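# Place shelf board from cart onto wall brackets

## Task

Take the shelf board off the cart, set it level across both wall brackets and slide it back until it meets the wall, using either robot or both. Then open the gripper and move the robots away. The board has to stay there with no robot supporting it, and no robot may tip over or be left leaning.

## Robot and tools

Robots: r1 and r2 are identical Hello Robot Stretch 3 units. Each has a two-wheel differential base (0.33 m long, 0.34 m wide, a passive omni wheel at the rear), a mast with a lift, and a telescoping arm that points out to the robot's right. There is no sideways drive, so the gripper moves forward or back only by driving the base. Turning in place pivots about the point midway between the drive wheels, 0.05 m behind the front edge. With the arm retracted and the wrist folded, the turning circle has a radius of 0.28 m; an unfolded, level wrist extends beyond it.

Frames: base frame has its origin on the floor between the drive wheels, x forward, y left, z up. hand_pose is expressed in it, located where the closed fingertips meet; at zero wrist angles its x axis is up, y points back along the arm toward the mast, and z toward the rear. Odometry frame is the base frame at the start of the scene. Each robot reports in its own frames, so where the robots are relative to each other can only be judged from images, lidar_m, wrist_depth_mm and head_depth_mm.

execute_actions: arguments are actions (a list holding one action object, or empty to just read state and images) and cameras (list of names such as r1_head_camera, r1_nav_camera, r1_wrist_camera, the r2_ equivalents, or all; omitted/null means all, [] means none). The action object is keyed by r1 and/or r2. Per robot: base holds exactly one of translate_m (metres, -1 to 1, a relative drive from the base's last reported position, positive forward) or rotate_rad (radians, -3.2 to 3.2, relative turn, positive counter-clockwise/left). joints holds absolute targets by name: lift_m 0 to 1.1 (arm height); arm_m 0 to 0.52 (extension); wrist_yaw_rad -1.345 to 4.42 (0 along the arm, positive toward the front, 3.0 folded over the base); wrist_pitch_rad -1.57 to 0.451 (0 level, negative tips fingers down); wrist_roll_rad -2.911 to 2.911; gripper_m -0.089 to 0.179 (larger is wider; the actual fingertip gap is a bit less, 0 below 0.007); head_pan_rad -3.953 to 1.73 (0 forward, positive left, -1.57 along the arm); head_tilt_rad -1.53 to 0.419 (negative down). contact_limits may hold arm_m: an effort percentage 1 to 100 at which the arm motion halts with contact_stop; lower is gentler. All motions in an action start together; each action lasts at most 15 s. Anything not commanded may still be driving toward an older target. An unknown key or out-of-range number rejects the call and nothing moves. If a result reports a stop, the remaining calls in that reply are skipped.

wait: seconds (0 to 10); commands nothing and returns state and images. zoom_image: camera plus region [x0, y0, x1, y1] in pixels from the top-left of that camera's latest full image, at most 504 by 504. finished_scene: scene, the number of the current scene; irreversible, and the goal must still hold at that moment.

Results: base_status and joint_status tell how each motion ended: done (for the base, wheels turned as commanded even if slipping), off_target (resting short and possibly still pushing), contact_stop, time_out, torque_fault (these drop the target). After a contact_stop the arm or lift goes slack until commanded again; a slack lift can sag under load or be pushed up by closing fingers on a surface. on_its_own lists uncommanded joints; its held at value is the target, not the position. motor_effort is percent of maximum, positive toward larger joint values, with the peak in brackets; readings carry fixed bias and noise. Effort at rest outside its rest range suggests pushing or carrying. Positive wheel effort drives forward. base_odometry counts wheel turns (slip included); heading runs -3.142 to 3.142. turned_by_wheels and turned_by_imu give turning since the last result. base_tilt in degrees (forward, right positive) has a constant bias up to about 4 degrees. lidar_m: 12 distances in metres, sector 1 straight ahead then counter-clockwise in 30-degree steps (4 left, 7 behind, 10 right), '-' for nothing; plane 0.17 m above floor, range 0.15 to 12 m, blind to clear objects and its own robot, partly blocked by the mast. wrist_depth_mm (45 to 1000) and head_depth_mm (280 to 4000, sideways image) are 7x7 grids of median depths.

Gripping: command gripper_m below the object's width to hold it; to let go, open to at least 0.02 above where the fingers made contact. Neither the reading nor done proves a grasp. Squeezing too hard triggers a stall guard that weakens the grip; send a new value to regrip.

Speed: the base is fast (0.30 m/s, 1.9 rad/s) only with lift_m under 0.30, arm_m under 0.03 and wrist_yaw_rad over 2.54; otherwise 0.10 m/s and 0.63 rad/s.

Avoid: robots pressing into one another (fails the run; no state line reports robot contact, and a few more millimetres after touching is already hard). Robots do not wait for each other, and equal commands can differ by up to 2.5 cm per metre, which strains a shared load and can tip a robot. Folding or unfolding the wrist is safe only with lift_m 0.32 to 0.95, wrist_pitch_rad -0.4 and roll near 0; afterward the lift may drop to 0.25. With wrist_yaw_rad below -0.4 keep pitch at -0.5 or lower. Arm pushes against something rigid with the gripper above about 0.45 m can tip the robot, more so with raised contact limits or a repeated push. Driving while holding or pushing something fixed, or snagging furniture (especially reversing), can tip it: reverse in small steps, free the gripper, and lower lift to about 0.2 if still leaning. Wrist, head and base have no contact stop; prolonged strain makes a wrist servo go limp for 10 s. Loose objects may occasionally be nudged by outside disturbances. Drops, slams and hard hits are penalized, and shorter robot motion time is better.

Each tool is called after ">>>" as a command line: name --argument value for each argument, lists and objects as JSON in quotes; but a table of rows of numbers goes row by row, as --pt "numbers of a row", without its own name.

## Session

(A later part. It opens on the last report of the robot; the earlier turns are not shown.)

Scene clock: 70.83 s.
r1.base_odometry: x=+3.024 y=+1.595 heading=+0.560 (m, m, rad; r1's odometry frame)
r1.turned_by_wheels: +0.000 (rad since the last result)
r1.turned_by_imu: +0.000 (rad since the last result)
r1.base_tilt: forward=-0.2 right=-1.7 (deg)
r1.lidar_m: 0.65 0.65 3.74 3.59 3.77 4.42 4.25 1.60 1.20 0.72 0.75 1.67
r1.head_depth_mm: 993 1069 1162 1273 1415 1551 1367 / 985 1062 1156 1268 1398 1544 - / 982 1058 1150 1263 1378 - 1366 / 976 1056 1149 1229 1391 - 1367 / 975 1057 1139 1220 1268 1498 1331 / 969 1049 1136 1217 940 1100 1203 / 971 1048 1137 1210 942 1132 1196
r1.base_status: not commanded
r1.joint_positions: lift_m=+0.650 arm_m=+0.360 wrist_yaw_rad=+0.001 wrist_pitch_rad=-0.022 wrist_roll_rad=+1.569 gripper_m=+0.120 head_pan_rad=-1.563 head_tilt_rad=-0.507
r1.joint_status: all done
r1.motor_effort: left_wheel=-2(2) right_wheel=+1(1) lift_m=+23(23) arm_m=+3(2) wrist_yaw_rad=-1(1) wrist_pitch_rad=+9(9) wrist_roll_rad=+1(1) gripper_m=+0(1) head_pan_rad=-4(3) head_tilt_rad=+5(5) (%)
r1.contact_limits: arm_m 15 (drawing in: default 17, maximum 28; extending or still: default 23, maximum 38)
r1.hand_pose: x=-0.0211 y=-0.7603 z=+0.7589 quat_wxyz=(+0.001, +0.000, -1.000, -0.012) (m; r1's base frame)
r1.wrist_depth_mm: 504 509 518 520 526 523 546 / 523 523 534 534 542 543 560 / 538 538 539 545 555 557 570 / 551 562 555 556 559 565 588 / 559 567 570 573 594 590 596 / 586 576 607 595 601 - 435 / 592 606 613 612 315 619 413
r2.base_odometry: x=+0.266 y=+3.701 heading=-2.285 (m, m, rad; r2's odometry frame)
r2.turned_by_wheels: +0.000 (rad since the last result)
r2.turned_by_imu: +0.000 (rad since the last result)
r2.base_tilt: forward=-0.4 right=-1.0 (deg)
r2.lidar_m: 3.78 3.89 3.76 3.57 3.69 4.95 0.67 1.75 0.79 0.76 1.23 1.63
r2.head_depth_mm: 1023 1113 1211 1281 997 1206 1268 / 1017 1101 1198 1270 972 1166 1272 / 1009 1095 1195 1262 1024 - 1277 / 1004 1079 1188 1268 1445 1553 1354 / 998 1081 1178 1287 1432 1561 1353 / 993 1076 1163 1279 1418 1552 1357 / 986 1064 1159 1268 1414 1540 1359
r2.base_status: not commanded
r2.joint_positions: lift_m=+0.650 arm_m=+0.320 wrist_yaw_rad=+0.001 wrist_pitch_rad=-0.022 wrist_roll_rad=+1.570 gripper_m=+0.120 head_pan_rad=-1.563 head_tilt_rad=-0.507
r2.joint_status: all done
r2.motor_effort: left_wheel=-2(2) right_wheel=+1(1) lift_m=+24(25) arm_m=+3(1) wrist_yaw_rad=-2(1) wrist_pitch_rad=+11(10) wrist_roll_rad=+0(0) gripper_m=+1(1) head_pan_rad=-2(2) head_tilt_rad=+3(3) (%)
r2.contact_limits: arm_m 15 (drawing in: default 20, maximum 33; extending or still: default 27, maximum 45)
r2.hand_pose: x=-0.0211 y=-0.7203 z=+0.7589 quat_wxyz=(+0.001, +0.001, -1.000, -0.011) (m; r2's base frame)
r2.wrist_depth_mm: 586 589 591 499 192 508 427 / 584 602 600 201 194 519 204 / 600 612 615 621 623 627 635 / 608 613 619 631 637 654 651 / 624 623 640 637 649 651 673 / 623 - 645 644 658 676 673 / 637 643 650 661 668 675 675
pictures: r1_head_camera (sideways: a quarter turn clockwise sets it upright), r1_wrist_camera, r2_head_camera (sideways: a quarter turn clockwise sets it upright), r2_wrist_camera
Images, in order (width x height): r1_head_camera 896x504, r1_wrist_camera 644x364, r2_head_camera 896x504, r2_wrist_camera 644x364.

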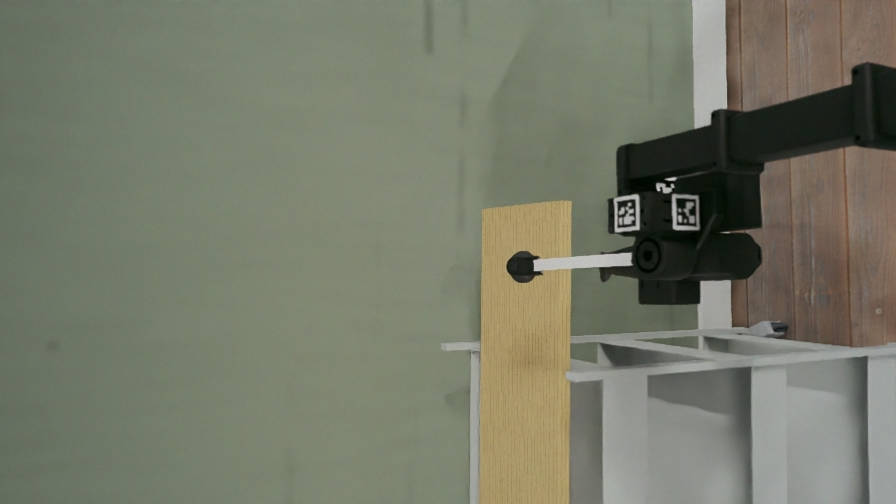

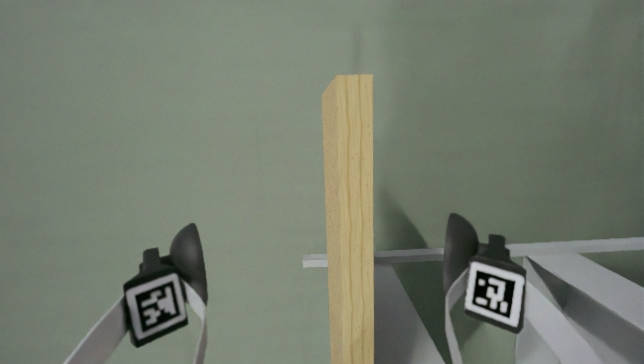

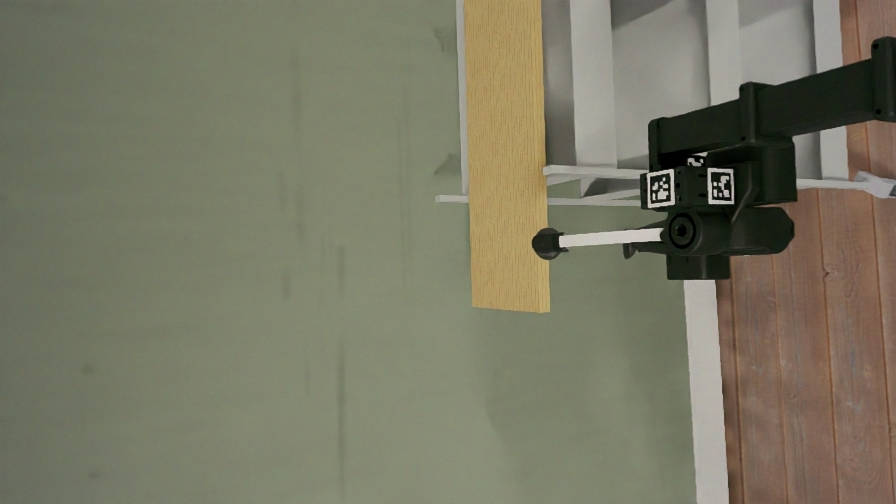

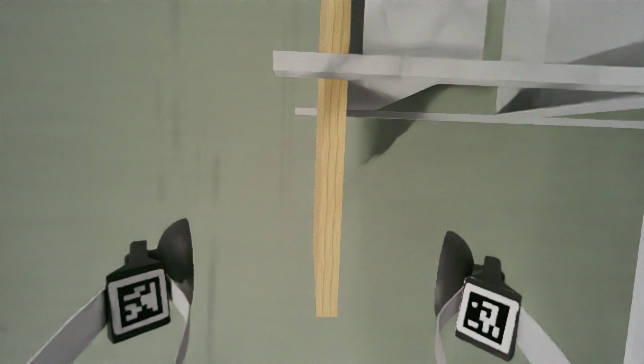

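>>> execute_actions --actions '[{"r2":{"joints":{"arm_m":0.41},"contact_limits":{"arm_m":15}},"r1":{"joints":{"lift_m":0.642}}}]' --cameras '["r2_head_camera"]'

>>> execute_actions --actions '[{"r2":{"joints":{"gripper_m":-0.04}},"r1":{"joints":{"gripper_m":-0.04}}}]' --cameras '["r2_wrist_camera","r1_wrist_camera"]'

>>> execute_actions --actions '[{"r2":{"joints":{"lift_m":0.70}},"r1":{"joints":{"lift_m":0.70}}}]' --cameras '["r2_head_camera","r1_head_camera"]'

Scene clock: 73.03 s.
r1.base_odometry: x=+3.024 y=+1.595 heading=+0.560 (m, m, rad; r1's odometry frame)
r1.turned_by_wheels: +0.000 (rad since the last result)
r1.turned_by_imu: +0.001 (rad since the last result)
r1.base_tilt: forward=-0.2 right=-1.7 (deg)
r1.lidar_m: 0.65 0.65 3.71 3.58 3.75 4.40 4.26 1.60 1.20 0.72 0.75 1.67
r1.head_depth_mm: 987 1067 1160 1271 1419 1558 1363 / 980 1062 1152 1268 1402 1553 - / 979 1056 1154 1269 1383 - 1370 / 982 1052 1145 1220 1395 - 1363 / 973 1050 1147 1221 1271 1497 1329 / 966 1049 1141 1221 944 1103 1189 / 969 1038 1133 1210 945 1135 1188
r1.base_status: not commanded
r1.joint_positions: lift_m=+0.642 arm_m=+0.360 wrist_yaw_rad=+0.001 wrist_pitch_rad=-0.022 wrist_roll_rad=+1.569 gripper_m=+0.120 head_pan_rad=-1.563 head_tilt_rad=-0.507
r1.joint_status: all done
r1.motor_effort: left_wheel=-2(2) right_wheel=+0(1) lift_m=+23(22) arm_m=+3(3) wrist_yaw_rad=-1(1) wrist_pitch_rad=+8(9) wrist_roll_rad=+1(1) gripper_m=+0(1) head_pan_rad=-4(4) head_tilt_rad=+5(5) (%)
r1.hand_pose: x=-0.0211 y=-0.7603 z=+0.7509 quat_wxyz=(+0.001, +0.000, -1.000, -0.012) (m; r1's base frame)
r1.wrist_depth_mm: 506 511 522 523 527 529 535 / 524 531 528 535 539 551 550 / 533 541 538 549 549 566 567 / 551 553 561 562 576 574 583 / 559 578 576 573 575 583 592 / 587 576 589 457 598 - 404 / 590 613 608 616 321 624 411
r2.base_odometry: x=+0.266 y=+3.701 heading=-2.285 (m, m, rad; r2's odometry frame)
r2.turned_by_wheels: +0.000 (rad since the last result)
r2.turned_by_imu: +0.001 (rad since the last result)
r2.base_tilt: forward=-0.5 right=-1.1 (deg)
r2.lidar_m: 3.76 3.88 3.73 3.57 3.67 4.87 0.67 1.76 0.79 0.76 1.23 1.63
r2.head_depth_mm: 1025 1104 1211 1281 993 1203 1275 / 1016 1097 1201 1271 971 1187 1270 / 1010 1096 1190 1256 1000 1338 1290 / 1006 1084 1185 1268 1421 1555 1351 / 997 1084 1180 1287 1428 1554 1356 / 991 1073 1163 1286 1420 1557 1355 / 984 1067 1160 1265 1413 1554 1361
r2.base_status: not commanded
r2.joint_positions: lift_m=+0.650 arm_m=+0.410 wrist_yaw_rad=+0.001 wrist_pitch_rad=-0.022 wrist_roll_rad=+1.570 gripper_m=+0.120 head_pan_rad=-1.563 head_tilt_rad=-0.507
r2.joint_status: all done
r2.motor_effort: left_wheel=-2(2) right_wheel=+1(1) lift_m=+24(25) arm_m=+3(2) wrist_yaw_rad=+0(1) wrist_pitch_rad=+10(11) wrist_roll_rad=+0(0) gripper_m=+1(1) head_pan_rad=-2(2) head_tilt_rad=+2(2) (%)
r2.contact_limits: arm_m 15 (drawing in: default 20, maximum 33; extending or still: default 27, maximum 45)
r2.hand_pose: x=-0.0211 y=-0.8103 z=+0.7589 quat_wxyz=(+0.001, +0.001, -1.000, -0.011) (m; r2's base frame)
r2.wrist_depth_mm: 497 506 509 106 103 100 98 / 511 514 522 312 238 543 423 / 512 528 527 280 536 543 551 / 521 531 530 534 543 549 556 / 532 536 547 545 558 565 561 / 531 - 551 555 568 578 580 / 548 551 559 559 571 586 584
pictures: r2_head_camera (sideways: a quarter turn clockwise sets it upright)
Images, in order (width x height): r2_head_camera 896x504.

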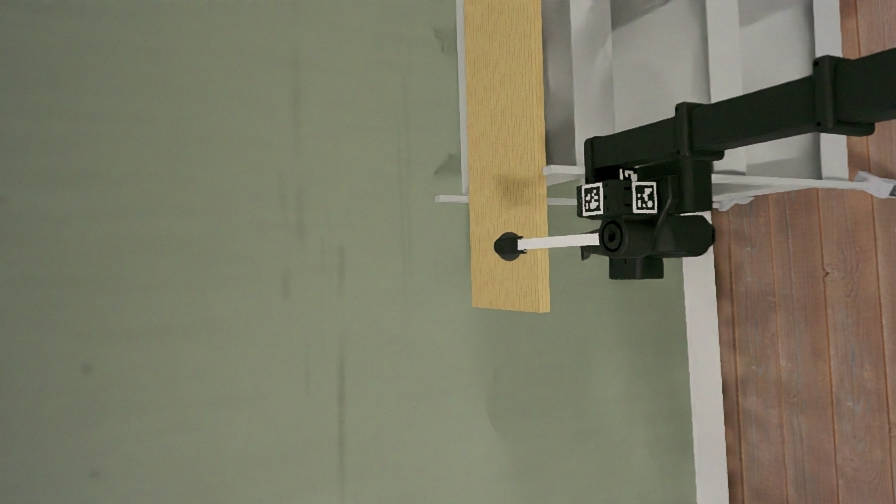

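Scene clock: 75.13 s.
r1.base_odometry: x=+3.024 y=+1.595 heading=+0.560 (m, m, rad; r1's odometry frame)
r1.turned_by_wheels: +0.000 (rad since the last result)
r1.turned_by_imu: +0.000 (rad since the last result)
r1.base_tilt: forward=-0.2 right=-1.7 (deg)
r1.lidar_m: 0.64 0.65 3.73 3.60 3.78 4.41 4.27 1.60 1.20 0.72 0.75 1.67
r1.head_depth_mm: 987 1067 1163 1276 1413 1568 1361 / 984 1060 1168 1266 1407 1542 - / 982 1056 1149 1261 1388 - 1366 / 979 1058 1151 1225 990 - 1370 / 974 1045 1141 1216 1264 1499 1332 / 968 1048 1137 1212 941 1105 1198 / 968 1044 1133 1207 937 1130 1192
r1.base_status: not commanded
r1.joint_positions: lift_m=+0.642 arm_m=+0.360 wrist_yaw_rad=+0.001 wrist_pitch_rad=-0.043 wrist_roll_rad=+1.569 gripper_m=-0.039 head_pan_rad=-1.563 head_tilt_rad=-0.507
r1.joint_status: all done
r1.motor_effort: left_wheel=-2(2) right_wheel=+1(1) lift_m=+24(24) arm_m=+3(3) wrist_yaw_rad=-2(1) wrist_pitch_rad=+17(18) wrist_roll_rad=+1(0) gripper_m=-27(100) head_pan_rad=-4(3) head_tilt_rad=+5(4) (%)
r1.hand_pose: x=-0.0211 y=-0.7596 z=+0.7454 quat_wxyz=(+0.001, +0.000, -1.000, -0.022) (m; r1's base frame)
r1.wrist_depth_mm: 507 506 519 526 539 546 544 / 515 520 528 533 546 559 555 / 525 539 541 549 558 570 577 / 543 552 565 566 585 579 596 / 552 562 577 574 595 599 615 / 574 583 589 - 609 502 411 / 586 597 600 325 309 514 415
r2.base_odometry: x=+0.266 y=+3.701 heading=-2.285 (m, m, rad; r2's odometry frame)
r2.turned_by_wheels: +0.000 (rad since the last result)
r2.turned_by_imu: +0.000 (rad since the last result)
r2.base_tilt: forward=-0.5 right=-1.1 (deg)
r2.lidar_m: 3.77 3.90 3.74 3.56 3.67 4.93 0.67 1.76 0.79 0.76 1.22 1.64
r2.head_depth_mm: 1025 1107 1214 1278 997 1201 1272 / 1017 1105 1207 1271 975 1191 1272 / 1009 1090 1192 1262 1001 1330 1290 / 1007 1092 1190 1271 1423 1567 1350 / 997 1077 1175 1287 1433 1542 1360 / 992 1070 1169 1280 1420 1545 1352 / 989 1069 1159 1272 1416 1549 1357
r2.base_status: not commanded
r2.joint_positions: lift_m=+0.650 arm_m=+0.410 wrist_yaw_rad=+0.001 wrist_pitch_rad=-0.022 wrist_roll_rad=+1.570 gripper_m=-0.039 head_pan_rad=-1.563 head_tilt_rad=-0.507
r2.joint_status: all done
r2.motor_effort: left_wheel=-2(2) right_wheel=+2(1) lift_m=+25(25) arm_m=+3(3) wrist_yaw_rad=+0(1) wrist_pitch_rad=+10(11) wrist_roll_rad=+0(0) gripper_m=-15(99) head_pan_rad=-1(2) head_tilt_rad=+0(2) (%)
r2.hand_pose: x=-0.0211 y=-0.8103 z=+0.7589 quat_wxyz=(+0.001, +0.001, -1.000, -0.011) (m; r2's base frame)
r2.wrist_depth_mm: 497 505 510 106 103 100 98 / 505 512 511 315 238 530 420 / 511 522 522 280 538 538 550 / 521 527 526 534 548 558 561 / 529 527 553 541 560 566 575 / 535 546 548 - 570 576 579 / 553 554 575 561 580 582 592
pictures: r1_wrist_camera, r2_wrist_camera
Images, in order (width x height): r1_wrist_camera 644x364, r2_wrist_camera 644x364.

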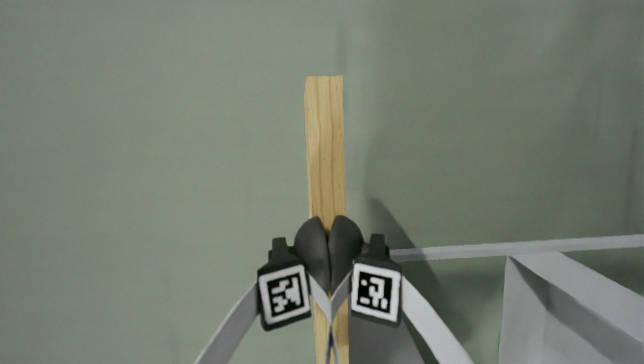

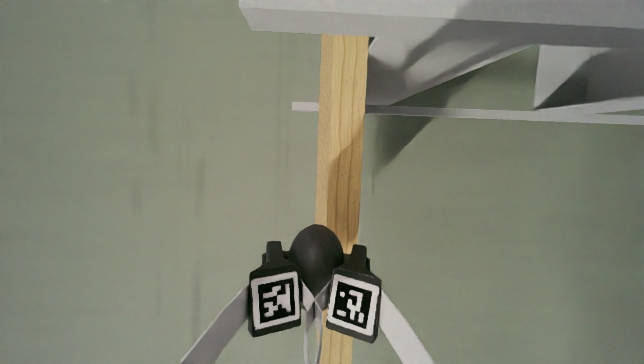

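Scene clock: 76.67 s.
r1.base_odometry: x=+3.024 y=+1.595 heading=+0.560 (m, m, rad; r1's odometry frame)
r1.turned_by_wheels: +0.000 (rad since the last result)
r1.turned_by_imu: +0.000 (rad since the last result)
r1.base_tilt: forward=-0.1 right=-1.7 (deg)
r1.lidar_m: 0.64 0.65 3.74 3.61 3.77 4.42 4.26 1.60 1.20 0.72 0.75 1.67
r1.head_depth_mm: 990 1072 1163 1276 1412 1558 1372 / 989 1063 1156 1260 1403 1549 - / 981 1061 1152 1261 1360 1551 1362 / 978 1060 1146 1223 944 1552 1370 / 970 1048 1141 1216 1257 1494 1326 / 970 1048 1136 1216 940 1103 1192 / 969 1047 1131 1207 940 1137 1191
r1.base_status: not commanded
r1.joint_positions: lift_m=+0.700 arm_m=+0.360 wrist_yaw_rad=+0.001 wrist_pitch_rad=-0.023 wrist_roll_rad=+1.569 gripper_m=-0.039 head_pan_rad=-1.563 head_tilt_rad=-0.507
r1.joint_status: all done
r1.motor_effort: left_wheel=-2(2) right_wheel=+1(1) lift_m=+33(37) arm_m=+2(3) wrist_yaw_rad=-1(1) wrist_pitch_rad=+9(28) wrist_roll_rad=+0(0) gripper_m=-22(28) head_pan_rad=-3(4) head_tilt_rad=+5(5) (%)
r1.hand_pose: x=-0.0211 y=-0.7603 z=+0.8082 quat_wxyz=(+0.001, +0.001, -1.000, -0.012) (m; r1's base frame)
r1.wrist_depth_mm: 504 515 527 520 528 535 535 / 529 524 535 532 540 545 553 / 530 538 547 552 204 560 577 / 552 554 567 562 208 580 582 / 565 573 568 576 212 585 588 / 590 585 593 - 191 607 478 / 591 604 619 628 260 627 491
r2.base_odometry: x=+0.266 y=+3.701 heading=-2.285 (m, m, rad; r2's odometry frame)
r2.turned_by_wheels: +0.000 (rad since the last result)
r2.turned_by_imu: +0.000 (rad since the last result)
r2.base_tilt: forward=-0.4 right=-1.1 (deg)
r2.lidar_m: 3.78 3.87 3.76 3.57 3.66 4.93 0.67 1.75 0.80 0.76 1.23 1.63
r2.head_depth_mm: 1023 1110 1208 1281 995 1206 1276 / 1022 1096 1204 1267 976 1209 1257 / 1010 1098 1196 1261 - 1167 1281 / 1004 1093 1189 1272 1207 1583 1350 / 996 1079 1181 1284 1428 1553 1352 / 989 1074 1162 1284 1419 1555 1360 / 989 1067 1158 1279 1408 1546 1357
r2.base_status: not commanded
r2.joint_positions: lift_m=+0.700 arm_m=+0.410 wrist_yaw_rad=+0.001 wrist_pitch_rad=-0.022 wrist_roll_rad=+1.570 gripper_m=-0.039 head_pan_rad=-1.563 head_tilt_rad=-0.507
r2.joint_status: all done
r2.motor_effort: left_wheel=-2(2) right_wheel=+2(1) lift_m=+31(34) arm_m=+3(3) wrist_yaw_rad=-1(1) wrist_pitch_rad=+11(11) wrist_roll_rad=+0(0) gripper_m=-15(15) head_pan_rad=-2(2) head_tilt_rad=+1(2) (%)
r2.hand_pose: x=-0.0211 y=-0.8103 z=+0.8087 quat_wxyz=(+0.001, +0.001, -1.000, -0.011) (m; r2's base frame)
r2.wrist_depth_mm: 495 502 514 518 113 100 98 / 513 514 515 517 199 228 436 / 516 519 526 526 196 545 546 / 521 531 530 546 220 551 564 / 530 535 544 545 215 567 569 / 536 534 552 - 212 575 583 / 548 558 561 571 577 597 587
pictures: r1_head_camera (sideways: a quarter turn clockwise sets it upright), r2_head_camera (sideways: a quarter turn clockwise sets it upright)
Images, in order (width x height): r1_head_camera 896x504, r2_head_camera 896x504.

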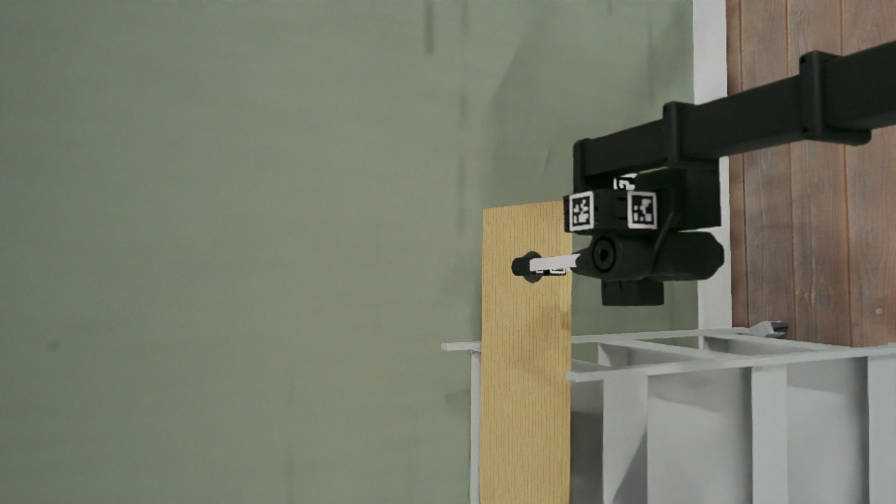

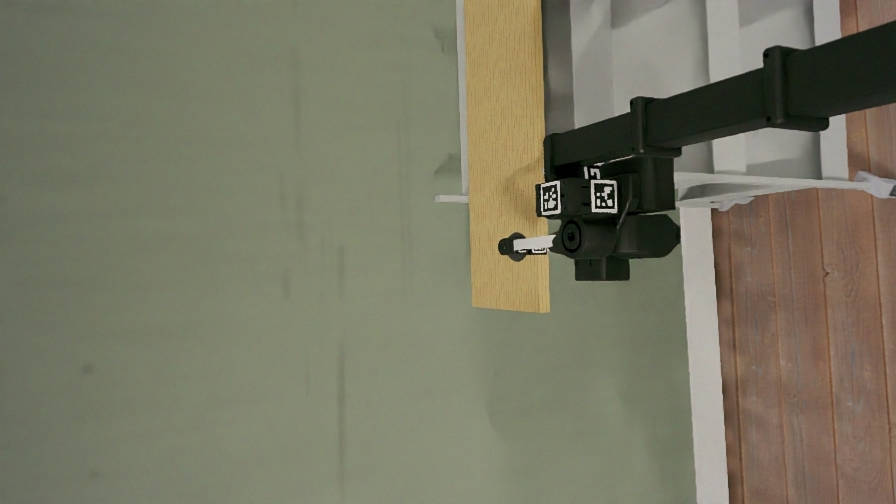

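>>> execute_actions --actions '[]' --cameras '["r1_wrist_camera","r2_wrist_camera"]'

Scene clock: 77.00 s.
r1.base_odometry: x=+3.024 y=+1.595 heading=+0.560 (m, m, rad; r1's odometry frame)
r1.turned_by_wheels: +0.000 (rad since the last result)
r1.turned_by_imu: +0.000 (rad since the last result)
r1.base_tilt: forward=-0.2 right=-1.7 (deg)
r1.lidar_m: 0.64 0.65 3.73 3.59 3.77 4.40 4.27 1.61 1.20 0.72 0.75 1.67
r1.head_depth_mm: 988 1070 1166 1271 1407 1557 1369 / 989 1061 1154 1271 1403 1543 - / 983 1059 1148 1265 1360 1560 1365 / 982 1050 1145 1222 946 1550 1367 / 976 1049 1139 1219 1249 1496 1331 / 977 1049 1136 1217 942 1102 1197 / 967 1036 1130 1202 939 1137 1200
r1.base_status: not commanded
r1.joint_positions: lift_m=+0.700 arm_m=+0.360 wrist_yaw_rad=+0.001 wrist_pitch_rad=-0.023 wrist_roll_rad=+1.569 gripper_m=-0.039 head_pan_rad=-1.563 head_tilt_rad=-0.507
r1.joint_status: all done
r1.motor_effort: left_wheel=-1(2) right_wheel=+0(1) lift_m=+33(37) arm_m=+3(3) wrist_yaw_rad=-1(1) wrist_pitch_rad=+9(28) wrist_roll_rad=+0(0) gripper_m=-22(28) head_pan_rad=-4(4) head_tilt_rad=+4(5) (%)
r1.hand_pose: x=-0.0211 y=-0.7603 z=+0.8082 quat_wxyz=(+0.001, +0.001, -1.000, -0.012) (m; r1's base frame)
r1.wrist_depth_mm: 508 514 514 523 529 540 538 / 523 532 529 538 536 547 554 / 536 538 551 552 204 558 568 / 550 550 556 567 208 567 587 / 563 571 571 571 212 582 596 / 574 598 588 - 191 609 481 / 597 614 613 621 261 630 489
r2.base_odometry: x=+0.266 y=+3.701 heading=-2.285 (m, m, rad; r2's odometry frame)
r2.turned_by_wheels: +0.000 (rad since the last result)
r2.turned_by_imu: +0.000 (rad since the last result)
r2.base_tilt: forward=-0.5 right=-1.0 (deg)
r2.lidar_m: 3.78 3.90 3.76 3.56 3.68 4.93 0.67 1.75 0.80 0.76 1.23 1.63
r2.head_depth_mm: 1019 1108 1217 1276 995 1200 1268 / 1019 1108 1206 1268 971 1206 1264 / 1011 1093 1191 1260 - 1167 1283 / 1004 1089 1185 1267 1208 1580 1350 / 993 1078 1177 1287 1427 1550 1348 / 990 1074 1166 1282 1423 1543 1350 / 983 1064 1164 1271 1396 1562 1348
r2.base_status: not commanded
r2.joint_positions: lift_m=+0.700 arm_m=+0.410 wrist_yaw_rad=+0.001 wrist_pitch_rad=-0.022 wrist_roll_rad=+1.570 gripper_m=-0.039 head_pan_rad=-1.563 head_tilt_rad=-0.507
r2.joint_status: all done
r2.motor_effort: left_wheel=-2(2) right_wheel=+1(1) lift_m=+31(34) arm_m=+3(3) wrist_yaw_rad=-1(1) wrist_pitch_rad=+10(11) wrist_roll_rad=+0(0) gripper_m=-15(15) head_pan_rad=-2(2) head_tilt_rad=+3(2) (%)
r2.hand_pose: x=-0.0211 y=-0.8103 z=+0.8087 quat_wxyz=(+0.001, +0.001, -1.000, -0.011) (m; r2's base frame)
r2.wrist_depth_mm: 506 504 508 511 113 100 98 / 499 512 518 523 198 228 436 / 515 515 519 529 196 539 551 / 526 537 535 541 220 561 556 / 531 538 548 544 215 569 570 / 540 541 547 - 212 572 582 / 549 562 562 567 576 579 588
pictures: r1_wrist_camera, r2_wrist_camera
Images, in order (width x height): r1_wrist_camera 644x364, r2_wrist_camera 644x364.

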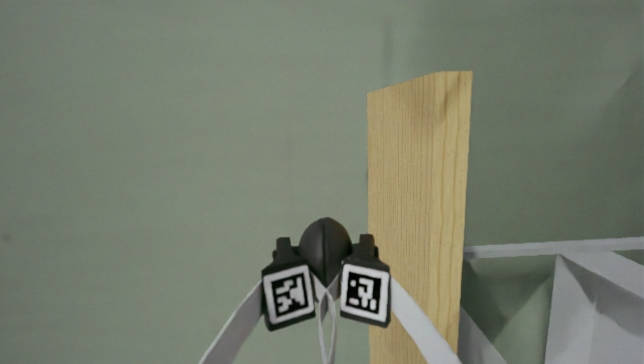

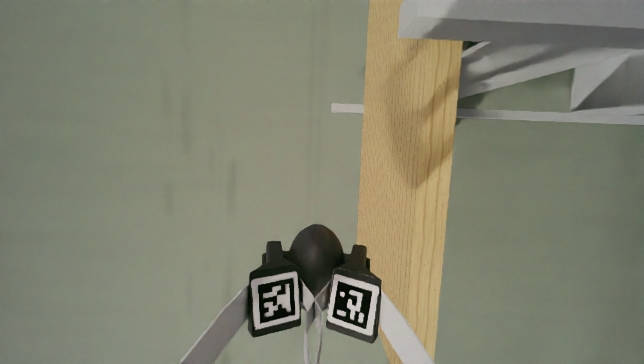

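>>> execute_actions --actions '[{"r2":{"joints":{"gripper_m":0.12}},"r1":{"joints":{"gripper_m":0.12}}}]' --cameras '[]'

>>> execute_actions --actions '[{"r2":{"joints":{"lift_m":0.64}},"r1":{"joints":{"lift_m":0.64}}}]' --cameras '[]'

>>> execute_actions --actions '[{"r2":{"joints":{"arm_m":0.51},"contact_limits":{"arm_m":15}},"r1":{"joints":{"arm_m":0.46},"contact_limits":{"arm_m":15}}}]' --cameras '["r2_wrist_camera","r2_head_camera","r1_wrist_camera","r1_head_camera"]'

Scene clock: 82.87 s.
r1.base_odometry: x=+3.024 y=+1.595 heading=+0.560 (m, m, rad; r1's odometry frame)
r1.turned_by_wheels: +0.000 (rad since the last result)
r1.turned_by_imu: +0.001 (rad since the last result)
r1.base_tilt: forward=-0.1 right=-1.6 (deg)
r1.lidar_m: 0.64 0.65 3.73 3.59 3.75 4.42 4.25 1.60 1.20 0.72 0.75 1.67
r1.head_depth_mm: 988 1068 1158 1277 1411 1559 1368 / 986 1064 1153 1272 1414 1546 - / 979 1056 1149 1260 1356 1560 1368 / 975 1055 1145 1226 949 1558 1367 / 975 1054 1141 1225 1243 1492 1337 / 969 1049 1134 1215 945 1108 1195 / 968 1045 1130 1219 939 1130 1188
r1.base_status: not commanded
r1.joint_positions: lift_m=+0.700 arm_m=+0.360 wrist_yaw_rad=+0.001 wrist_pitch_rad=-0.023 wrist_roll_rad=+1.569 gripper_m=+0.120 head_pan_rad=-1.563 head_tilt_rad=-0.507
r1.joint_status: all done
r1.motor_effort: left_wheel=-1(1) right_wheel=+2(0) lift_m=+34(33) arm_m=+3(2) wrist_yaw_rad=-1(0) wrist_pitch_rad=+9(9) wrist_roll_rad=+0(0) gripper_m=+0(98) head_pan_rad=-3(4) head_tilt_rad=+5(5) (%)
r1.hand_pose: x=-0.0211 y=-0.7603 z=+0.8082 quat_wxyz=(+0.001, +0.001, -1.000, -0.012) (m; r1's base frame)
r1.wrist_depth_mm: 511 517 520 517 523 530 541 / 525 537 536 538 538 542 550 / 540 546 545 555 204 568 567 / 552 560 562 563 209 570 582 / 563 568 576 577 229 592 588 / 589 585 594 593 219 - 480 / 598 612 605 615 225 625 468
r2.base_odometry: x=+0.266 y=+3.701 heading=-2.285 (m, m, rad; r2's odometry frame)
r2.turned_by_wheels: +0.000 (rad since the last result)
r2.turned_by_imu: +0.001 (rad since the last result)
r2.base_tilt: forward=-0.4 right=-1.0 (deg)
r2.lidar_m: 3.76 3.88 3.76 3.57 3.67 4.91 0.67 1.76 0.79 0.77 1.22 1.63
r2.head_depth_mm: 1025 1110 1216 1280 999 1206 1267 / 1016 1103 1202 1270 972 1208 1263 / 1010 1095 1194 1262 - 1168 1280 / 1008 1086 1186 1266 1003 1589 1351 / 996 1079 1177 1285 1429 1553 1354 / 993 1073 1166 1282 1424 1555 1355 / 983 1068 1162 1274 1411 1552 1355
r2.base_status: not commanded
r2.joint_positions: lift_m=+0.700 arm_m=+0.410 wrist_yaw_rad=+0.001 wrist_pitch_rad=-0.022 wrist_roll_rad=+1.570 gripper_m=+0.120 head_pan_rad=-1.563 head_tilt_rad=-0.507
r2.joint_status: all done
r2.motor_effort: left_wheel=-3(2) right_wheel=+1(1) lift_m=+31(31) arm_m=+3(3) wrist_yaw_rad=+0(1) wrist_pitch_rad=+11(11) wrist_roll_rad=+0(0) gripper_m=+2(94) head_pan_rad=-2(2) head_tilt_rad=+2(3) (%)
r2.hand_pose: x=-0.0211 y=-0.8103 z=+0.8087 quat_wxyz=(+0.001, +0.001, -1.000, -0.011) (m; r2's base frame)
r2.wrist_depth_mm: 495 502 515 513 113 100 98 / 509 510 514 519 198 227 435 / 515 515 529 534 196 540 551 / 519 530 538 535 219 560 562 / 529 539 546 551 215 566 570 / 535 - 554 557 213 576 581 / 549 561 557 558 225 584 589
pictures: none
No camera images: the call's "cameras" was empty. Leave "cameras" out to get every camera's image.

Scene clock: 84.23 s.
r1.base_odometry: x=+3.024 y=+1.595 heading=+0.560 (m, m, rad; r1's odometry frame)
r1.turned_by_wheels: +0.000 (rad since the last result)
r1.turned_by_imu: +0.000 (rad since the last result)
r1.base_tilt: forward=-0.2 right=-1.7 (deg)
r1.lidar_m: 0.65 0.65 3.72 3.59 3.75 4.41 4.26 1.61 1.20 0.72 0.75 1.67
r1.head_depth_mm: 989 1071 1160 1280 1408 1543 1372 / 989 1062 1149 1268 1398 1545 - / 979 1065 1160 1267 1386 - 1366 / 979 1061 1151 1223 1388 - 1366 / 978 1049 1141 1217 1271 1505 1336 / 971 1054 1135 1216 940 1109 1195 / 972 1045 1134 1212 939 1140 1191
r1.base_status: not commanded
r1.joint_positions: lift_m=+0.640 arm_m=+0.360 wrist_yaw_rad=+0.001 wrist_pitch_rad=-0.023 wrist_roll_rad=+1.569 gripper_m=+0.120 head_pan_rad=-1.563 head_tilt_rad=-0.507
r1.joint_status: all done
r1.motor_effort: left_wheel=-2(2) right_wheel=+1(1) lift_m=+23(25) arm_m=+2(3) wrist_yaw_rad=-1(1) wrist_pitch_rad=+9(9) wrist_roll_rad=+0(0) gripper_m=+1(1) head_pan_rad=-4(3) head_tilt_rad=+5(5) (%)
r1.hand_pose: x=-0.0211 y=-0.7603 z=+0.7488 quat_wxyz=(+0.001, +0.001, -1.000, -0.012) (m; r1's base frame)
r1.wrist_depth_mm: 507 510 510 515 528 531 531 / 528 525 525 532 539 547 546 / 544 536 543 545 557 564 567 / 549 553 555 559 566 576 583 / 566 571 579 575 574 580 594 / 584 578 594 403 594 - 408 / 599 603 614 612 324 631 407
r2.base_odometry: x=+0.266 y=+3.701 heading=-2.285 (m, m, rad; r2's odometry frame)
r2.turned_by_wheels: +0.000 (rad since the last result)
r2.turned_by_imu: +0.000 (rad since the last result)
r2.base_tilt: forward=-0.5 right=-1.0 (deg)
r2.lidar_m: 3.78 3.91 3.75 3.57 3.67 4.89 0.67 1.75 0.79 0.76 1.23 1.63
r2.head_depth_mm: 1021 1115 1213 1279 997 1203 1265 / 1019 1101 1204 1271 973 1208 - / 1011 1093 1194 1259 1000 1334 1278 / 1003 1085 1188 1271 1423 1547 1347 / 997 1083 1176 1289 1428 1548 1352 / 989 1070 1172 1284 1422 1556 1344 / 985 1062 1163 1266 1410 1541 1356
r2.base_status: not commanded
r2.joint_positions: lift_m=+0.640 arm_m=+0.410 wrist_yaw_rad=+0.001 wrist_pitch_rad=-0.022 wrist_roll_rad=+1.570 gripper_m=+0.120 head_pan_rad=-1.563 head_tilt_rad=-0.507
r2.joint_status: all done
r2.motor_effort: left_wheel=-2(2) right_wheel=+1(1) lift_m=+25(23) arm_m=+3(3) wrist_yaw_rad=-1(1) wrist_pitch_rad=+10(11) wrist_roll_rad=+0(0) gripper_m=+1(1) head_pan_rad=-2(3) head_tilt_rad=+3(1) (%)
r2.hand_pose: x=-0.0211 y=-0.8103 z=+0.7489 quat_wxyz=(+0.001, +0.001, -1.000, -0.011) (m; r2's base frame)
r2.wrist_depth_mm: 499 499 506 106 103 100 98 / 502 511 520 295 241 539 414 / 515 518 527 526 541 547 546 / 521 524 536 534 550 560 557 / 529 532 547 551 558 559 568 / 533 - 561 555 559 568 578 / 543 553 565 567 571 586 592
pictures: none
No camera images: the call's "cameras" was empty. Leave "cameras" out to get every camera's image.

Scene clock: 86.20 s.
r1.base_odometry: x=+3.024 y=+1.595 heading=+0.560 (m, m, rad; r1's odometry frame)
r1.turned_by_wheels: +0.000 (rad since the last result)
r1.turned_by_imu: +0.000 (rad since the last result)
r1.base_tilt: forward=-0.1 right=-1.7 (deg)
r1.lidar_m: 0.65 0.65 3.74 3.60 3.73 4.43 4.26 1.60 1.20 0.72 0.75 1.67
r1.head_depth_mm: 987 1065 1157 1281 1409 1543 1370 / 984 1065 1152 1266 1394 1545 - / 981 1057 1160 1256 1356 1542 1361 / 974 1055 1146 1230 943 1543 1381 / 976 1056 1143 1217 1241 1505 1334 / 974 1044 1136 1215 941 1107 1198 / 964 1045 1133 1211 939 1135 1193
r1.base_status: not commanded
r1.joint_positions: lift_m=+0.640 arm_m=+0.460 wrist_yaw_rad=+0.001 wrist_pitch_rad=-0.023 wrist_roll_rad=+1.569 gripper_m=+0.120 head_pan_rad=-1.563 head_tilt_rad=-0.507
r1.joint_status: all done
r1.motor_effort: left_wheel=-2(1) right_wheel=+1(1) lift_m=+23(23) arm_m=+2(1) wrist_yaw_rad=-1(0) wrist_pitch_rad=+9(9) wrist_roll_rad=+0(0) gripper_m=+1(1) head_pan_rad=-4(3) head_tilt_rad=+5(5) (%)
r1.contact_limits: arm_m 15 (drawing in: default 17, maximum 28; extending or still: default 23, maximum 38)
r1.hand_pose: x=-0.0211 y=-0.8603 z=+0.7488 quat_wxyz=(+0.001, +0.001, -1.000, -0.012) (m; r1's base frame)
r1.wrist_depth_mm: 415 419 422 66 66 433 439 / 428 429 437 77 437 448 456 / 438 445 453 92 454 459 469 / 452 455 456 115 460 469 479 / 457 467 474 151 275 484 491 / 475 471 492 222 362 - 377 / 486 506 499 496 277 525 390
r2.base_odometry: x=+0.266 y=+3.701 heading=-2.285 (m, m, rad; r2's odometry frame)
r2.turned_by_wheels: +0.000 (rad since the last result)
r2.turned_by_imu: +0.000 (rad since the last result)
r2.base_tilt: forward=-0.4 right=-1.0 (deg)
r2.lidar_m: 3.79 3.90 3.75 3.55 3.68 4.90 0.67 1.76 0.79 0.76 1.23 1.64
r2.head_depth_mm: 1026 1106 1212 1283 991 1208 1264 / 1017 1103 1204 1271 976 1163 - / 1013 1094 1193 1262 - 1343 1276 / 1005 1083 1184 1268 1002 1569 1349 / 999 1081 1183 1286 1428 1553 1356 / 991 1073 1165 1288 1421 1547 1351 / 986 1068 1157 1270 1408 1554 1359
r2.base_status: not commanded
r2.joint_positions: lift_m=+0.640 arm_m=+0.510 wrist_yaw_rad=+0.001 wrist_pitch_rad=-0.022 wrist_roll_rad=+1.570 gripper_m=+0.120 head_pan_rad=-1.563 head_tilt_rad=-0.507
r2.joint_status: all done
r2.motor_effort: left_wheel=-2(2) right_wheel=+1(1) lift_m=+25(25) arm_m=+3(5) wrist_yaw_rad=+0(1) wrist_pitch_rad=+11(11) wrist_roll_rad=+0(0) gripper_m=+1(1) head_pan_rad=-2(2) head_tilt_rad=+3(2) (%)
r2.contact_limits: arm_m 15 (drawing in: default 20, maximum 33; extending or still: default 27, maximum 45)
r2.hand_pose: x=-0.0211 y=-0.9103 z=+0.7489 quat_wxyz=(+0.001, +0.001, -1.000, -0.011) (m; r2's base frame)
r2.wrist_depth_mm: 408 412 414 78 117 125 333 / 412 414 420 80 198 438 339 / 419 424 429 82 440 444 447 / 432 432 437 83 450 450 455 / 436 434 444 85 447 459 467 / 441 - 447 87 461 467 471 / 446 449 459 89 463 478 480
pictures: r1_head_camera (sideways: a quarter turn clockwise sets it upright), r1_wrist_camera, r2_head_camera (sideways: a quarter turn clockwise sets it upright), r2_wrist_camera
Images, in order (width x height): r1_head_camera 896x504, r1_wrist_camera 644x364, r2_head_camera 896x504, r2_wrist_camera 644x364.

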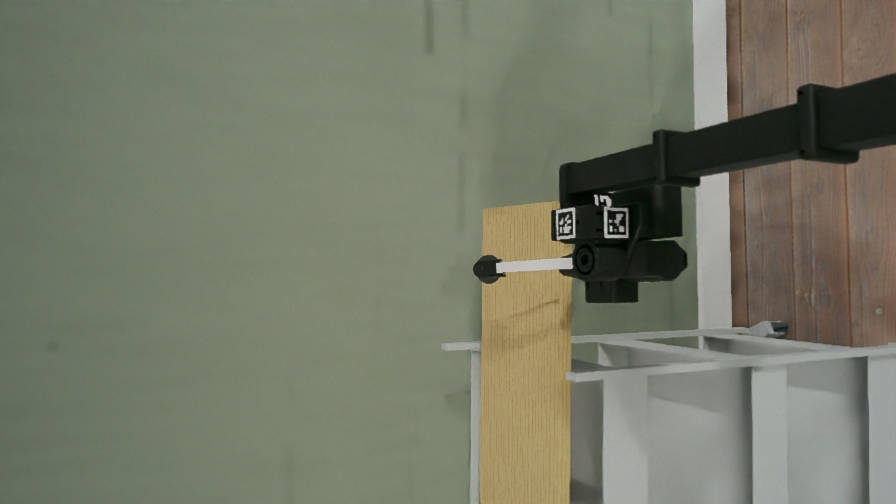

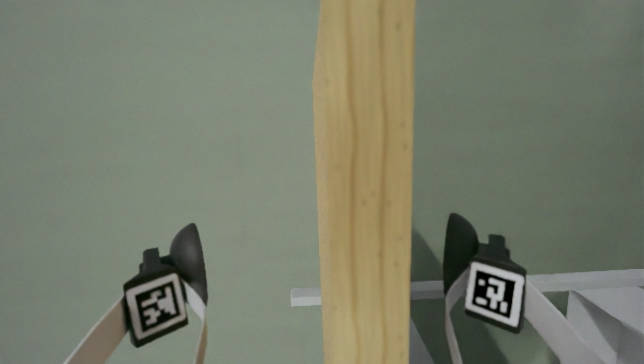

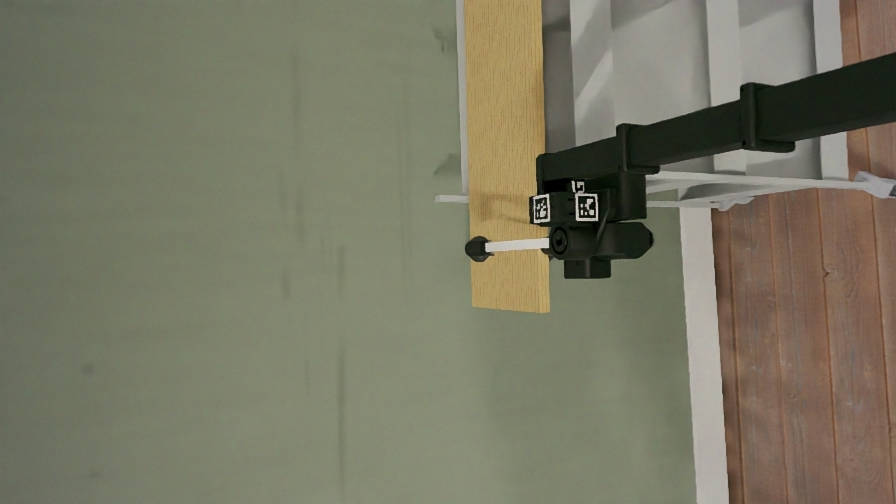

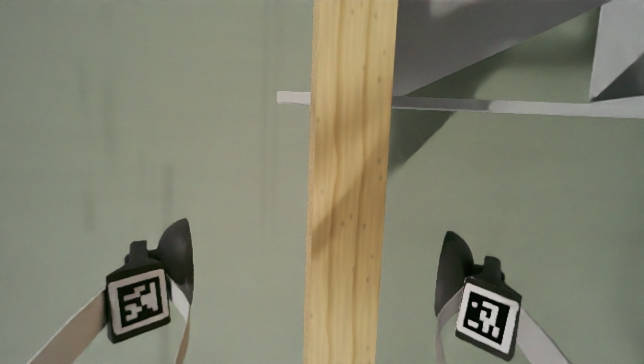

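>>> execute_actions --actions '[{"r2":{"joints":{"gripper_m":-0.04}},"r1":{"joints":{"gripper_m":-0.04}}}]' --cameras '[]'

>>> execute_actions --actions '[{"r2":{"joints":{"lift_m":0.70}},"r1":{"joints":{"lift_m":0.70}}}]' --cameras '["r2_head_camera","r1_head_camera"]'

Scene clock: 88.53 s.
r1.base_odometry: x=+3.024 y=+1.595 heading=+0.560 (m, m, rad; r1's odometry frame)
r1.turned_by_wheels: +0.000 (rad since the last result)
r1.turned_by_imu: +0.001 (rad since the last result)
r1.base_tilt: forward=-0.2 right=-1.7 (deg)
r1.lidar_m: 0.64 0.65 3.74 3.61 3.76 4.41 4.25 1.60 1.20 0.72 0.75 1.66
r1.head_depth_mm: 986 1071 1155 1275 1415 1544 1381 / 987 1062 1157 1270 1401 1536 1433 / 981 1052 1153 1258 1359 1543 1371 / 980 1059 1143 1225 937 1539 1372 / 974 1056 1143 1223 1238 1497 1330 / 967 1046 1140 1218 927 1103 1193 / 972 1040 1136 1210 931 1136 1198
r1.base_status: not commanded
r1.joint_positions: lift_m=+0.640 arm_m=+0.460 wrist_yaw_rad=+0.001 wrist_pitch_rad=-0.038 wrist_roll_rad=+1.571 gripper_m=-0.038 head_pan_rad=-1.563 head_tilt_rad=-0.507
r1.joint_status: all done
r1.motor_effort: left_wheel=-2(2) right_wheel=+1(0) lift_m=+25(25) arm_m=+2(2) wrist_yaw_rad=-1(1) wrist_pitch_rad=+14(17) wrist_roll_rad=-1(0) gripper_m=-38(100) head_pan_rad=-4(3) head_tilt_rad=+5(4) (%)
r1.hand_pose: x=-0.0211 y=-0.8599 z=+0.7448 quat_wxyz=(+0.000, +0.001, -1.000, -0.019) (m; r1's base frame)
r1.wrist_depth_mm: 415 418 420 64 439 441 448 / 423 433 434 67 444 452 457 / 432 440 445 69 459 463 471 / 445 455 460 71 466 476 489 / 460 464 470 73 486 496 508 / 468 474 475 76 - 496 376 / 486 487 501 79 317 524 395
r2.base_odometry: x=+0.266 y=+3.701 heading=-2.285 (m, m, rad; r2's odometry frame)
r2.turned_by_wheels: +0.000 (rad since the last result)
r2.turned_by_imu: +0.001 (rad since the last result)
r2.base_tilt: forward=-0.4 right=-1.0 (deg)
r2.lidar_m: 3.77 3.91 3.75 3.57 3.68 4.93 0.67 1.75 0.79 0.77 1.22 1.63
r2.head_depth_mm: 1021 1110 1207 1279 1051 1202 1277 / 1016 1101 1207 1273 969 1168 - / 1013 1096 1193 1262 - 1334 1279 / 1002 1084 1189 1265 988 1569 1354 / 996 1081 1175 1277 1427 1554 1351 / 989 1070 1160 1282 1415 1554 1356 / 989 1065 1158 1271 1404 1539 1353
r2.base_status: not commanded
r2.joint_positions: lift_m=+0.640 arm_m=+0.510 wrist_yaw_rad=+0.001 wrist_pitch_rad=-0.026 wrist_roll_rad=+1.570 gripper_m=-0.039 head_pan_rad=-1.563 head_tilt_rad=-0.507
r2.joint_status: all done
r2.motor_effort: left_wheel=-2(2) right_wheel=+1(1) lift_m=+25(26) arm_m=+2(3) wrist_yaw_rad=+0(2) wrist_pitch_rad=+13(15) wrist_roll_rad=+0(0) gripper_m=-28(100) head_pan_rad=-2(2) head_tilt_rad=+3(4) (%)
r2.hand_pose: x=-0.0211 y=-0.9102 z=+0.7477 quat_wxyz=(+0.001, +0.001, -1.000, -0.014) (m; r2's base frame)
r2.wrist_depth_mm: 407 412 412 77 128 125 334 / 411 417 425 79 234 440 340 / 416 423 424 81 439 445 451 / 428 430 429 83 445 452 458 / 428 434 438 84 453 463 465 / 438 444 - 86 463 472 480 / 444 450 461 89 470 479 488
pictures: none
No camera images: the call's "cameras" was empty. Leave "cameras" out to get every camera's image.

Scene clock: 89.90 s.
r1.base_odometry: x=+3.024 y=+1.595 heading=+0.560 (m, m, rad; r1's odometry frame)
r1.turned_by_wheels: +0.000 (rad since the last result)
r1.turned_by_imu: +0.000 (rad since the last result)
r1.base_tilt: forward=-0.2 right=-1.6 (deg)
r1.lidar_m: 0.64 0.65 3.73 3.60 3.73 4.40 4.27 1.60 1.20 0.72 0.75 1.67
r1.head_depth_mm: 988 1066 1158 1269 1419 1550 1409 / 986 1064 1157 1267 1400 1537 - / 977 1066 1151 1258 - 1545 1363 / 978 1057 1146 1223 - 1530 1367 / 973 1053 1138 1220 1341 1506 1324 / 972 1047 1142 1216 941 1104 1194 / 971 1047 1134 1196 972 1142 1194
r1.base_status: not commanded
r1.joint_positions: lift_m=+0.700 arm_m=+0.460 wrist_yaw_rad=+0.001 wrist_pitch_rad=-0.095 wrist_roll_rad=+1.572 gripper_m=-0.031 head_pan_rad=-1.563 head_tilt_rad=-0.507
r1.joint_status: all done
r1.on_its_own: gripper_m is held at -0.032, not at your -0.040, by its stall guard, which is still easing; wrist_pitch_rad is at rest, and its effort (+36) is outside its rest range (-20 to +32)
r1.motor_effort: left_wheel=-2(2) right_wheel=+1(1) lift_m=+38(38) arm_m=+3(2) wrist_yaw_rad=-2(2) wrist_pitch_rad=+36(38) wrist_roll_rad=-1(1) gripper_m=-36(38) head_pan_rad=-4(4) head_tilt_rad=+5(4) (%)
r1.hand_pose: x=-0.0211 y=-0.8575 z=+0.7897 quat_wxyz=(+0.000, +0.000, -0.999, -0.048) (m; r1's base frame)
r1.wrist_depth_mm: 396 413 422 65 440 463 475 / 408 422 435 67 453 474 488 / 420 426 442 69 468 486 504 / 429 439 451 71 484 499 521 / 439 455 468 74 500 513 538 / 449 461 475 76 - 525 404 / 462 474 492 79 303 547 424
r2.base_odometry: x=+0.266 y=+3.701 heading=-2.285 (m, m, rad; r2's odometry frame)
r2.turned_by_wheels: +0.000 (rad since the last result)
r2.turned_by_imu: +0.000 (rad since the last result)
r2.base_tilt: forward=-0.4 right=-1.1 (deg)
r2.lidar_m: 3.79 3.87 3.76 3.57 3.68 4.91 0.67 1.75 0.79 0.76 1.23 1.63
r2.head_depth_mm: 1024 1107 1209 1276 1098 1200 1273 / 1014 1101 1200 1273 1082 - 1251 / 1015 1096 1194 1271 - 1250 1283 / 1005 1082 1177 1254 1485 1571 1359 / 999 1078 1177 1270 1432 1553 1353 / 991 1073 1170 1279 1419 1557 1357 / 984 1068 1164 1271 1405 1548 1354
r2.base_status: not commanded
r2.joint_positions: lift_m=+0.700 arm_m=+0.510 wrist_yaw_rad=+0.001 wrist_pitch_rad=-0.083 wrist_roll_rad=+1.570 gripper_m=-0.032 head_pan_rad=-1.563 head_tilt_rad=-0.507
r2.joint_status: all done
r2.on_its_own: gripper_m is held at -0.033, not at your -0.040, by its stall guard, which is still easing; wrist_pitch_rad is at rest, and its effort (+41) is outside its rest range (-20 to +32)
r2.motor_effort: left_wheel=-2(2) right_wheel=+1(1) lift_m=+36(43) arm_m=+2(2) wrist_yaw_rad=-1(2) wrist_pitch_rad=+41(43) wrist_roll_rad=+0(0) gripper_m=-28(29) head_pan_rad=-2(2) head_tilt_rad=+2(2) (%)
r2.hand_pose: x=-0.0211 y=-0.9081 z=+0.7928 quat_wxyz=(+0.001, +0.001, -0.999, -0.042) (m; r2's base frame)
r2.wrist_depth_mm: 390 398 414 78 328 136 122 / 401 410 413 80 275 453 370 / 407 414 427 81 452 461 476 / 414 417 433 83 455 469 491 / 413 424 436 85 465 487 497 / 427 432 439 87 482 487 510 / 426 441 457 89 489 502 518
pictures: r1_head_camera (sideways: a quarter turn clockwise sets it upright), r2_head_camera (sideways: a quarter turn clockwise sets it upright)
Images, in order (width x height): r1_head_camera 896x504, r2_head_camera 896x504.

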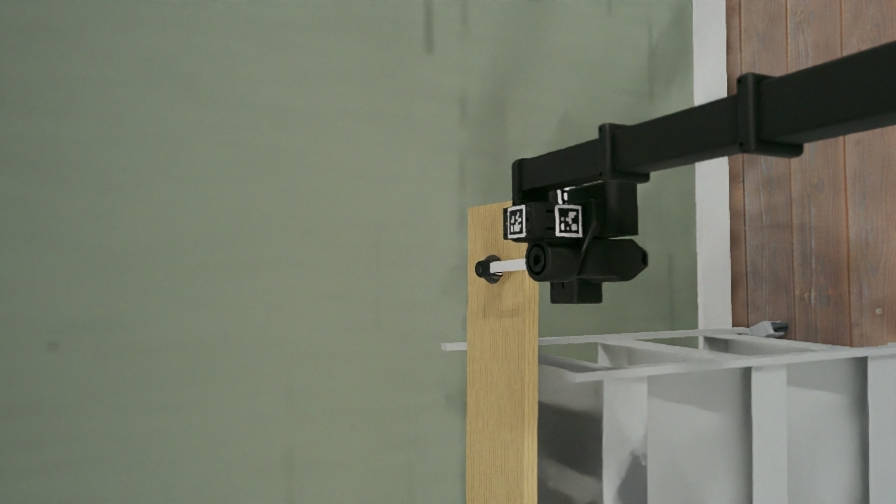

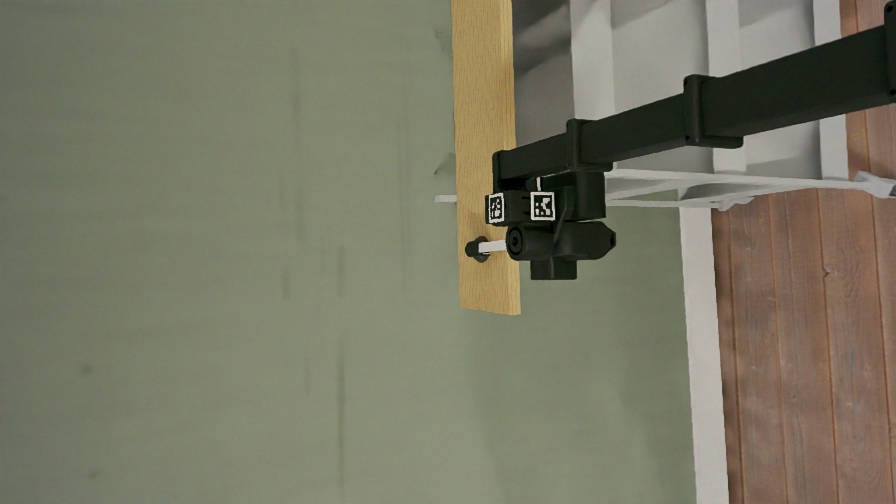

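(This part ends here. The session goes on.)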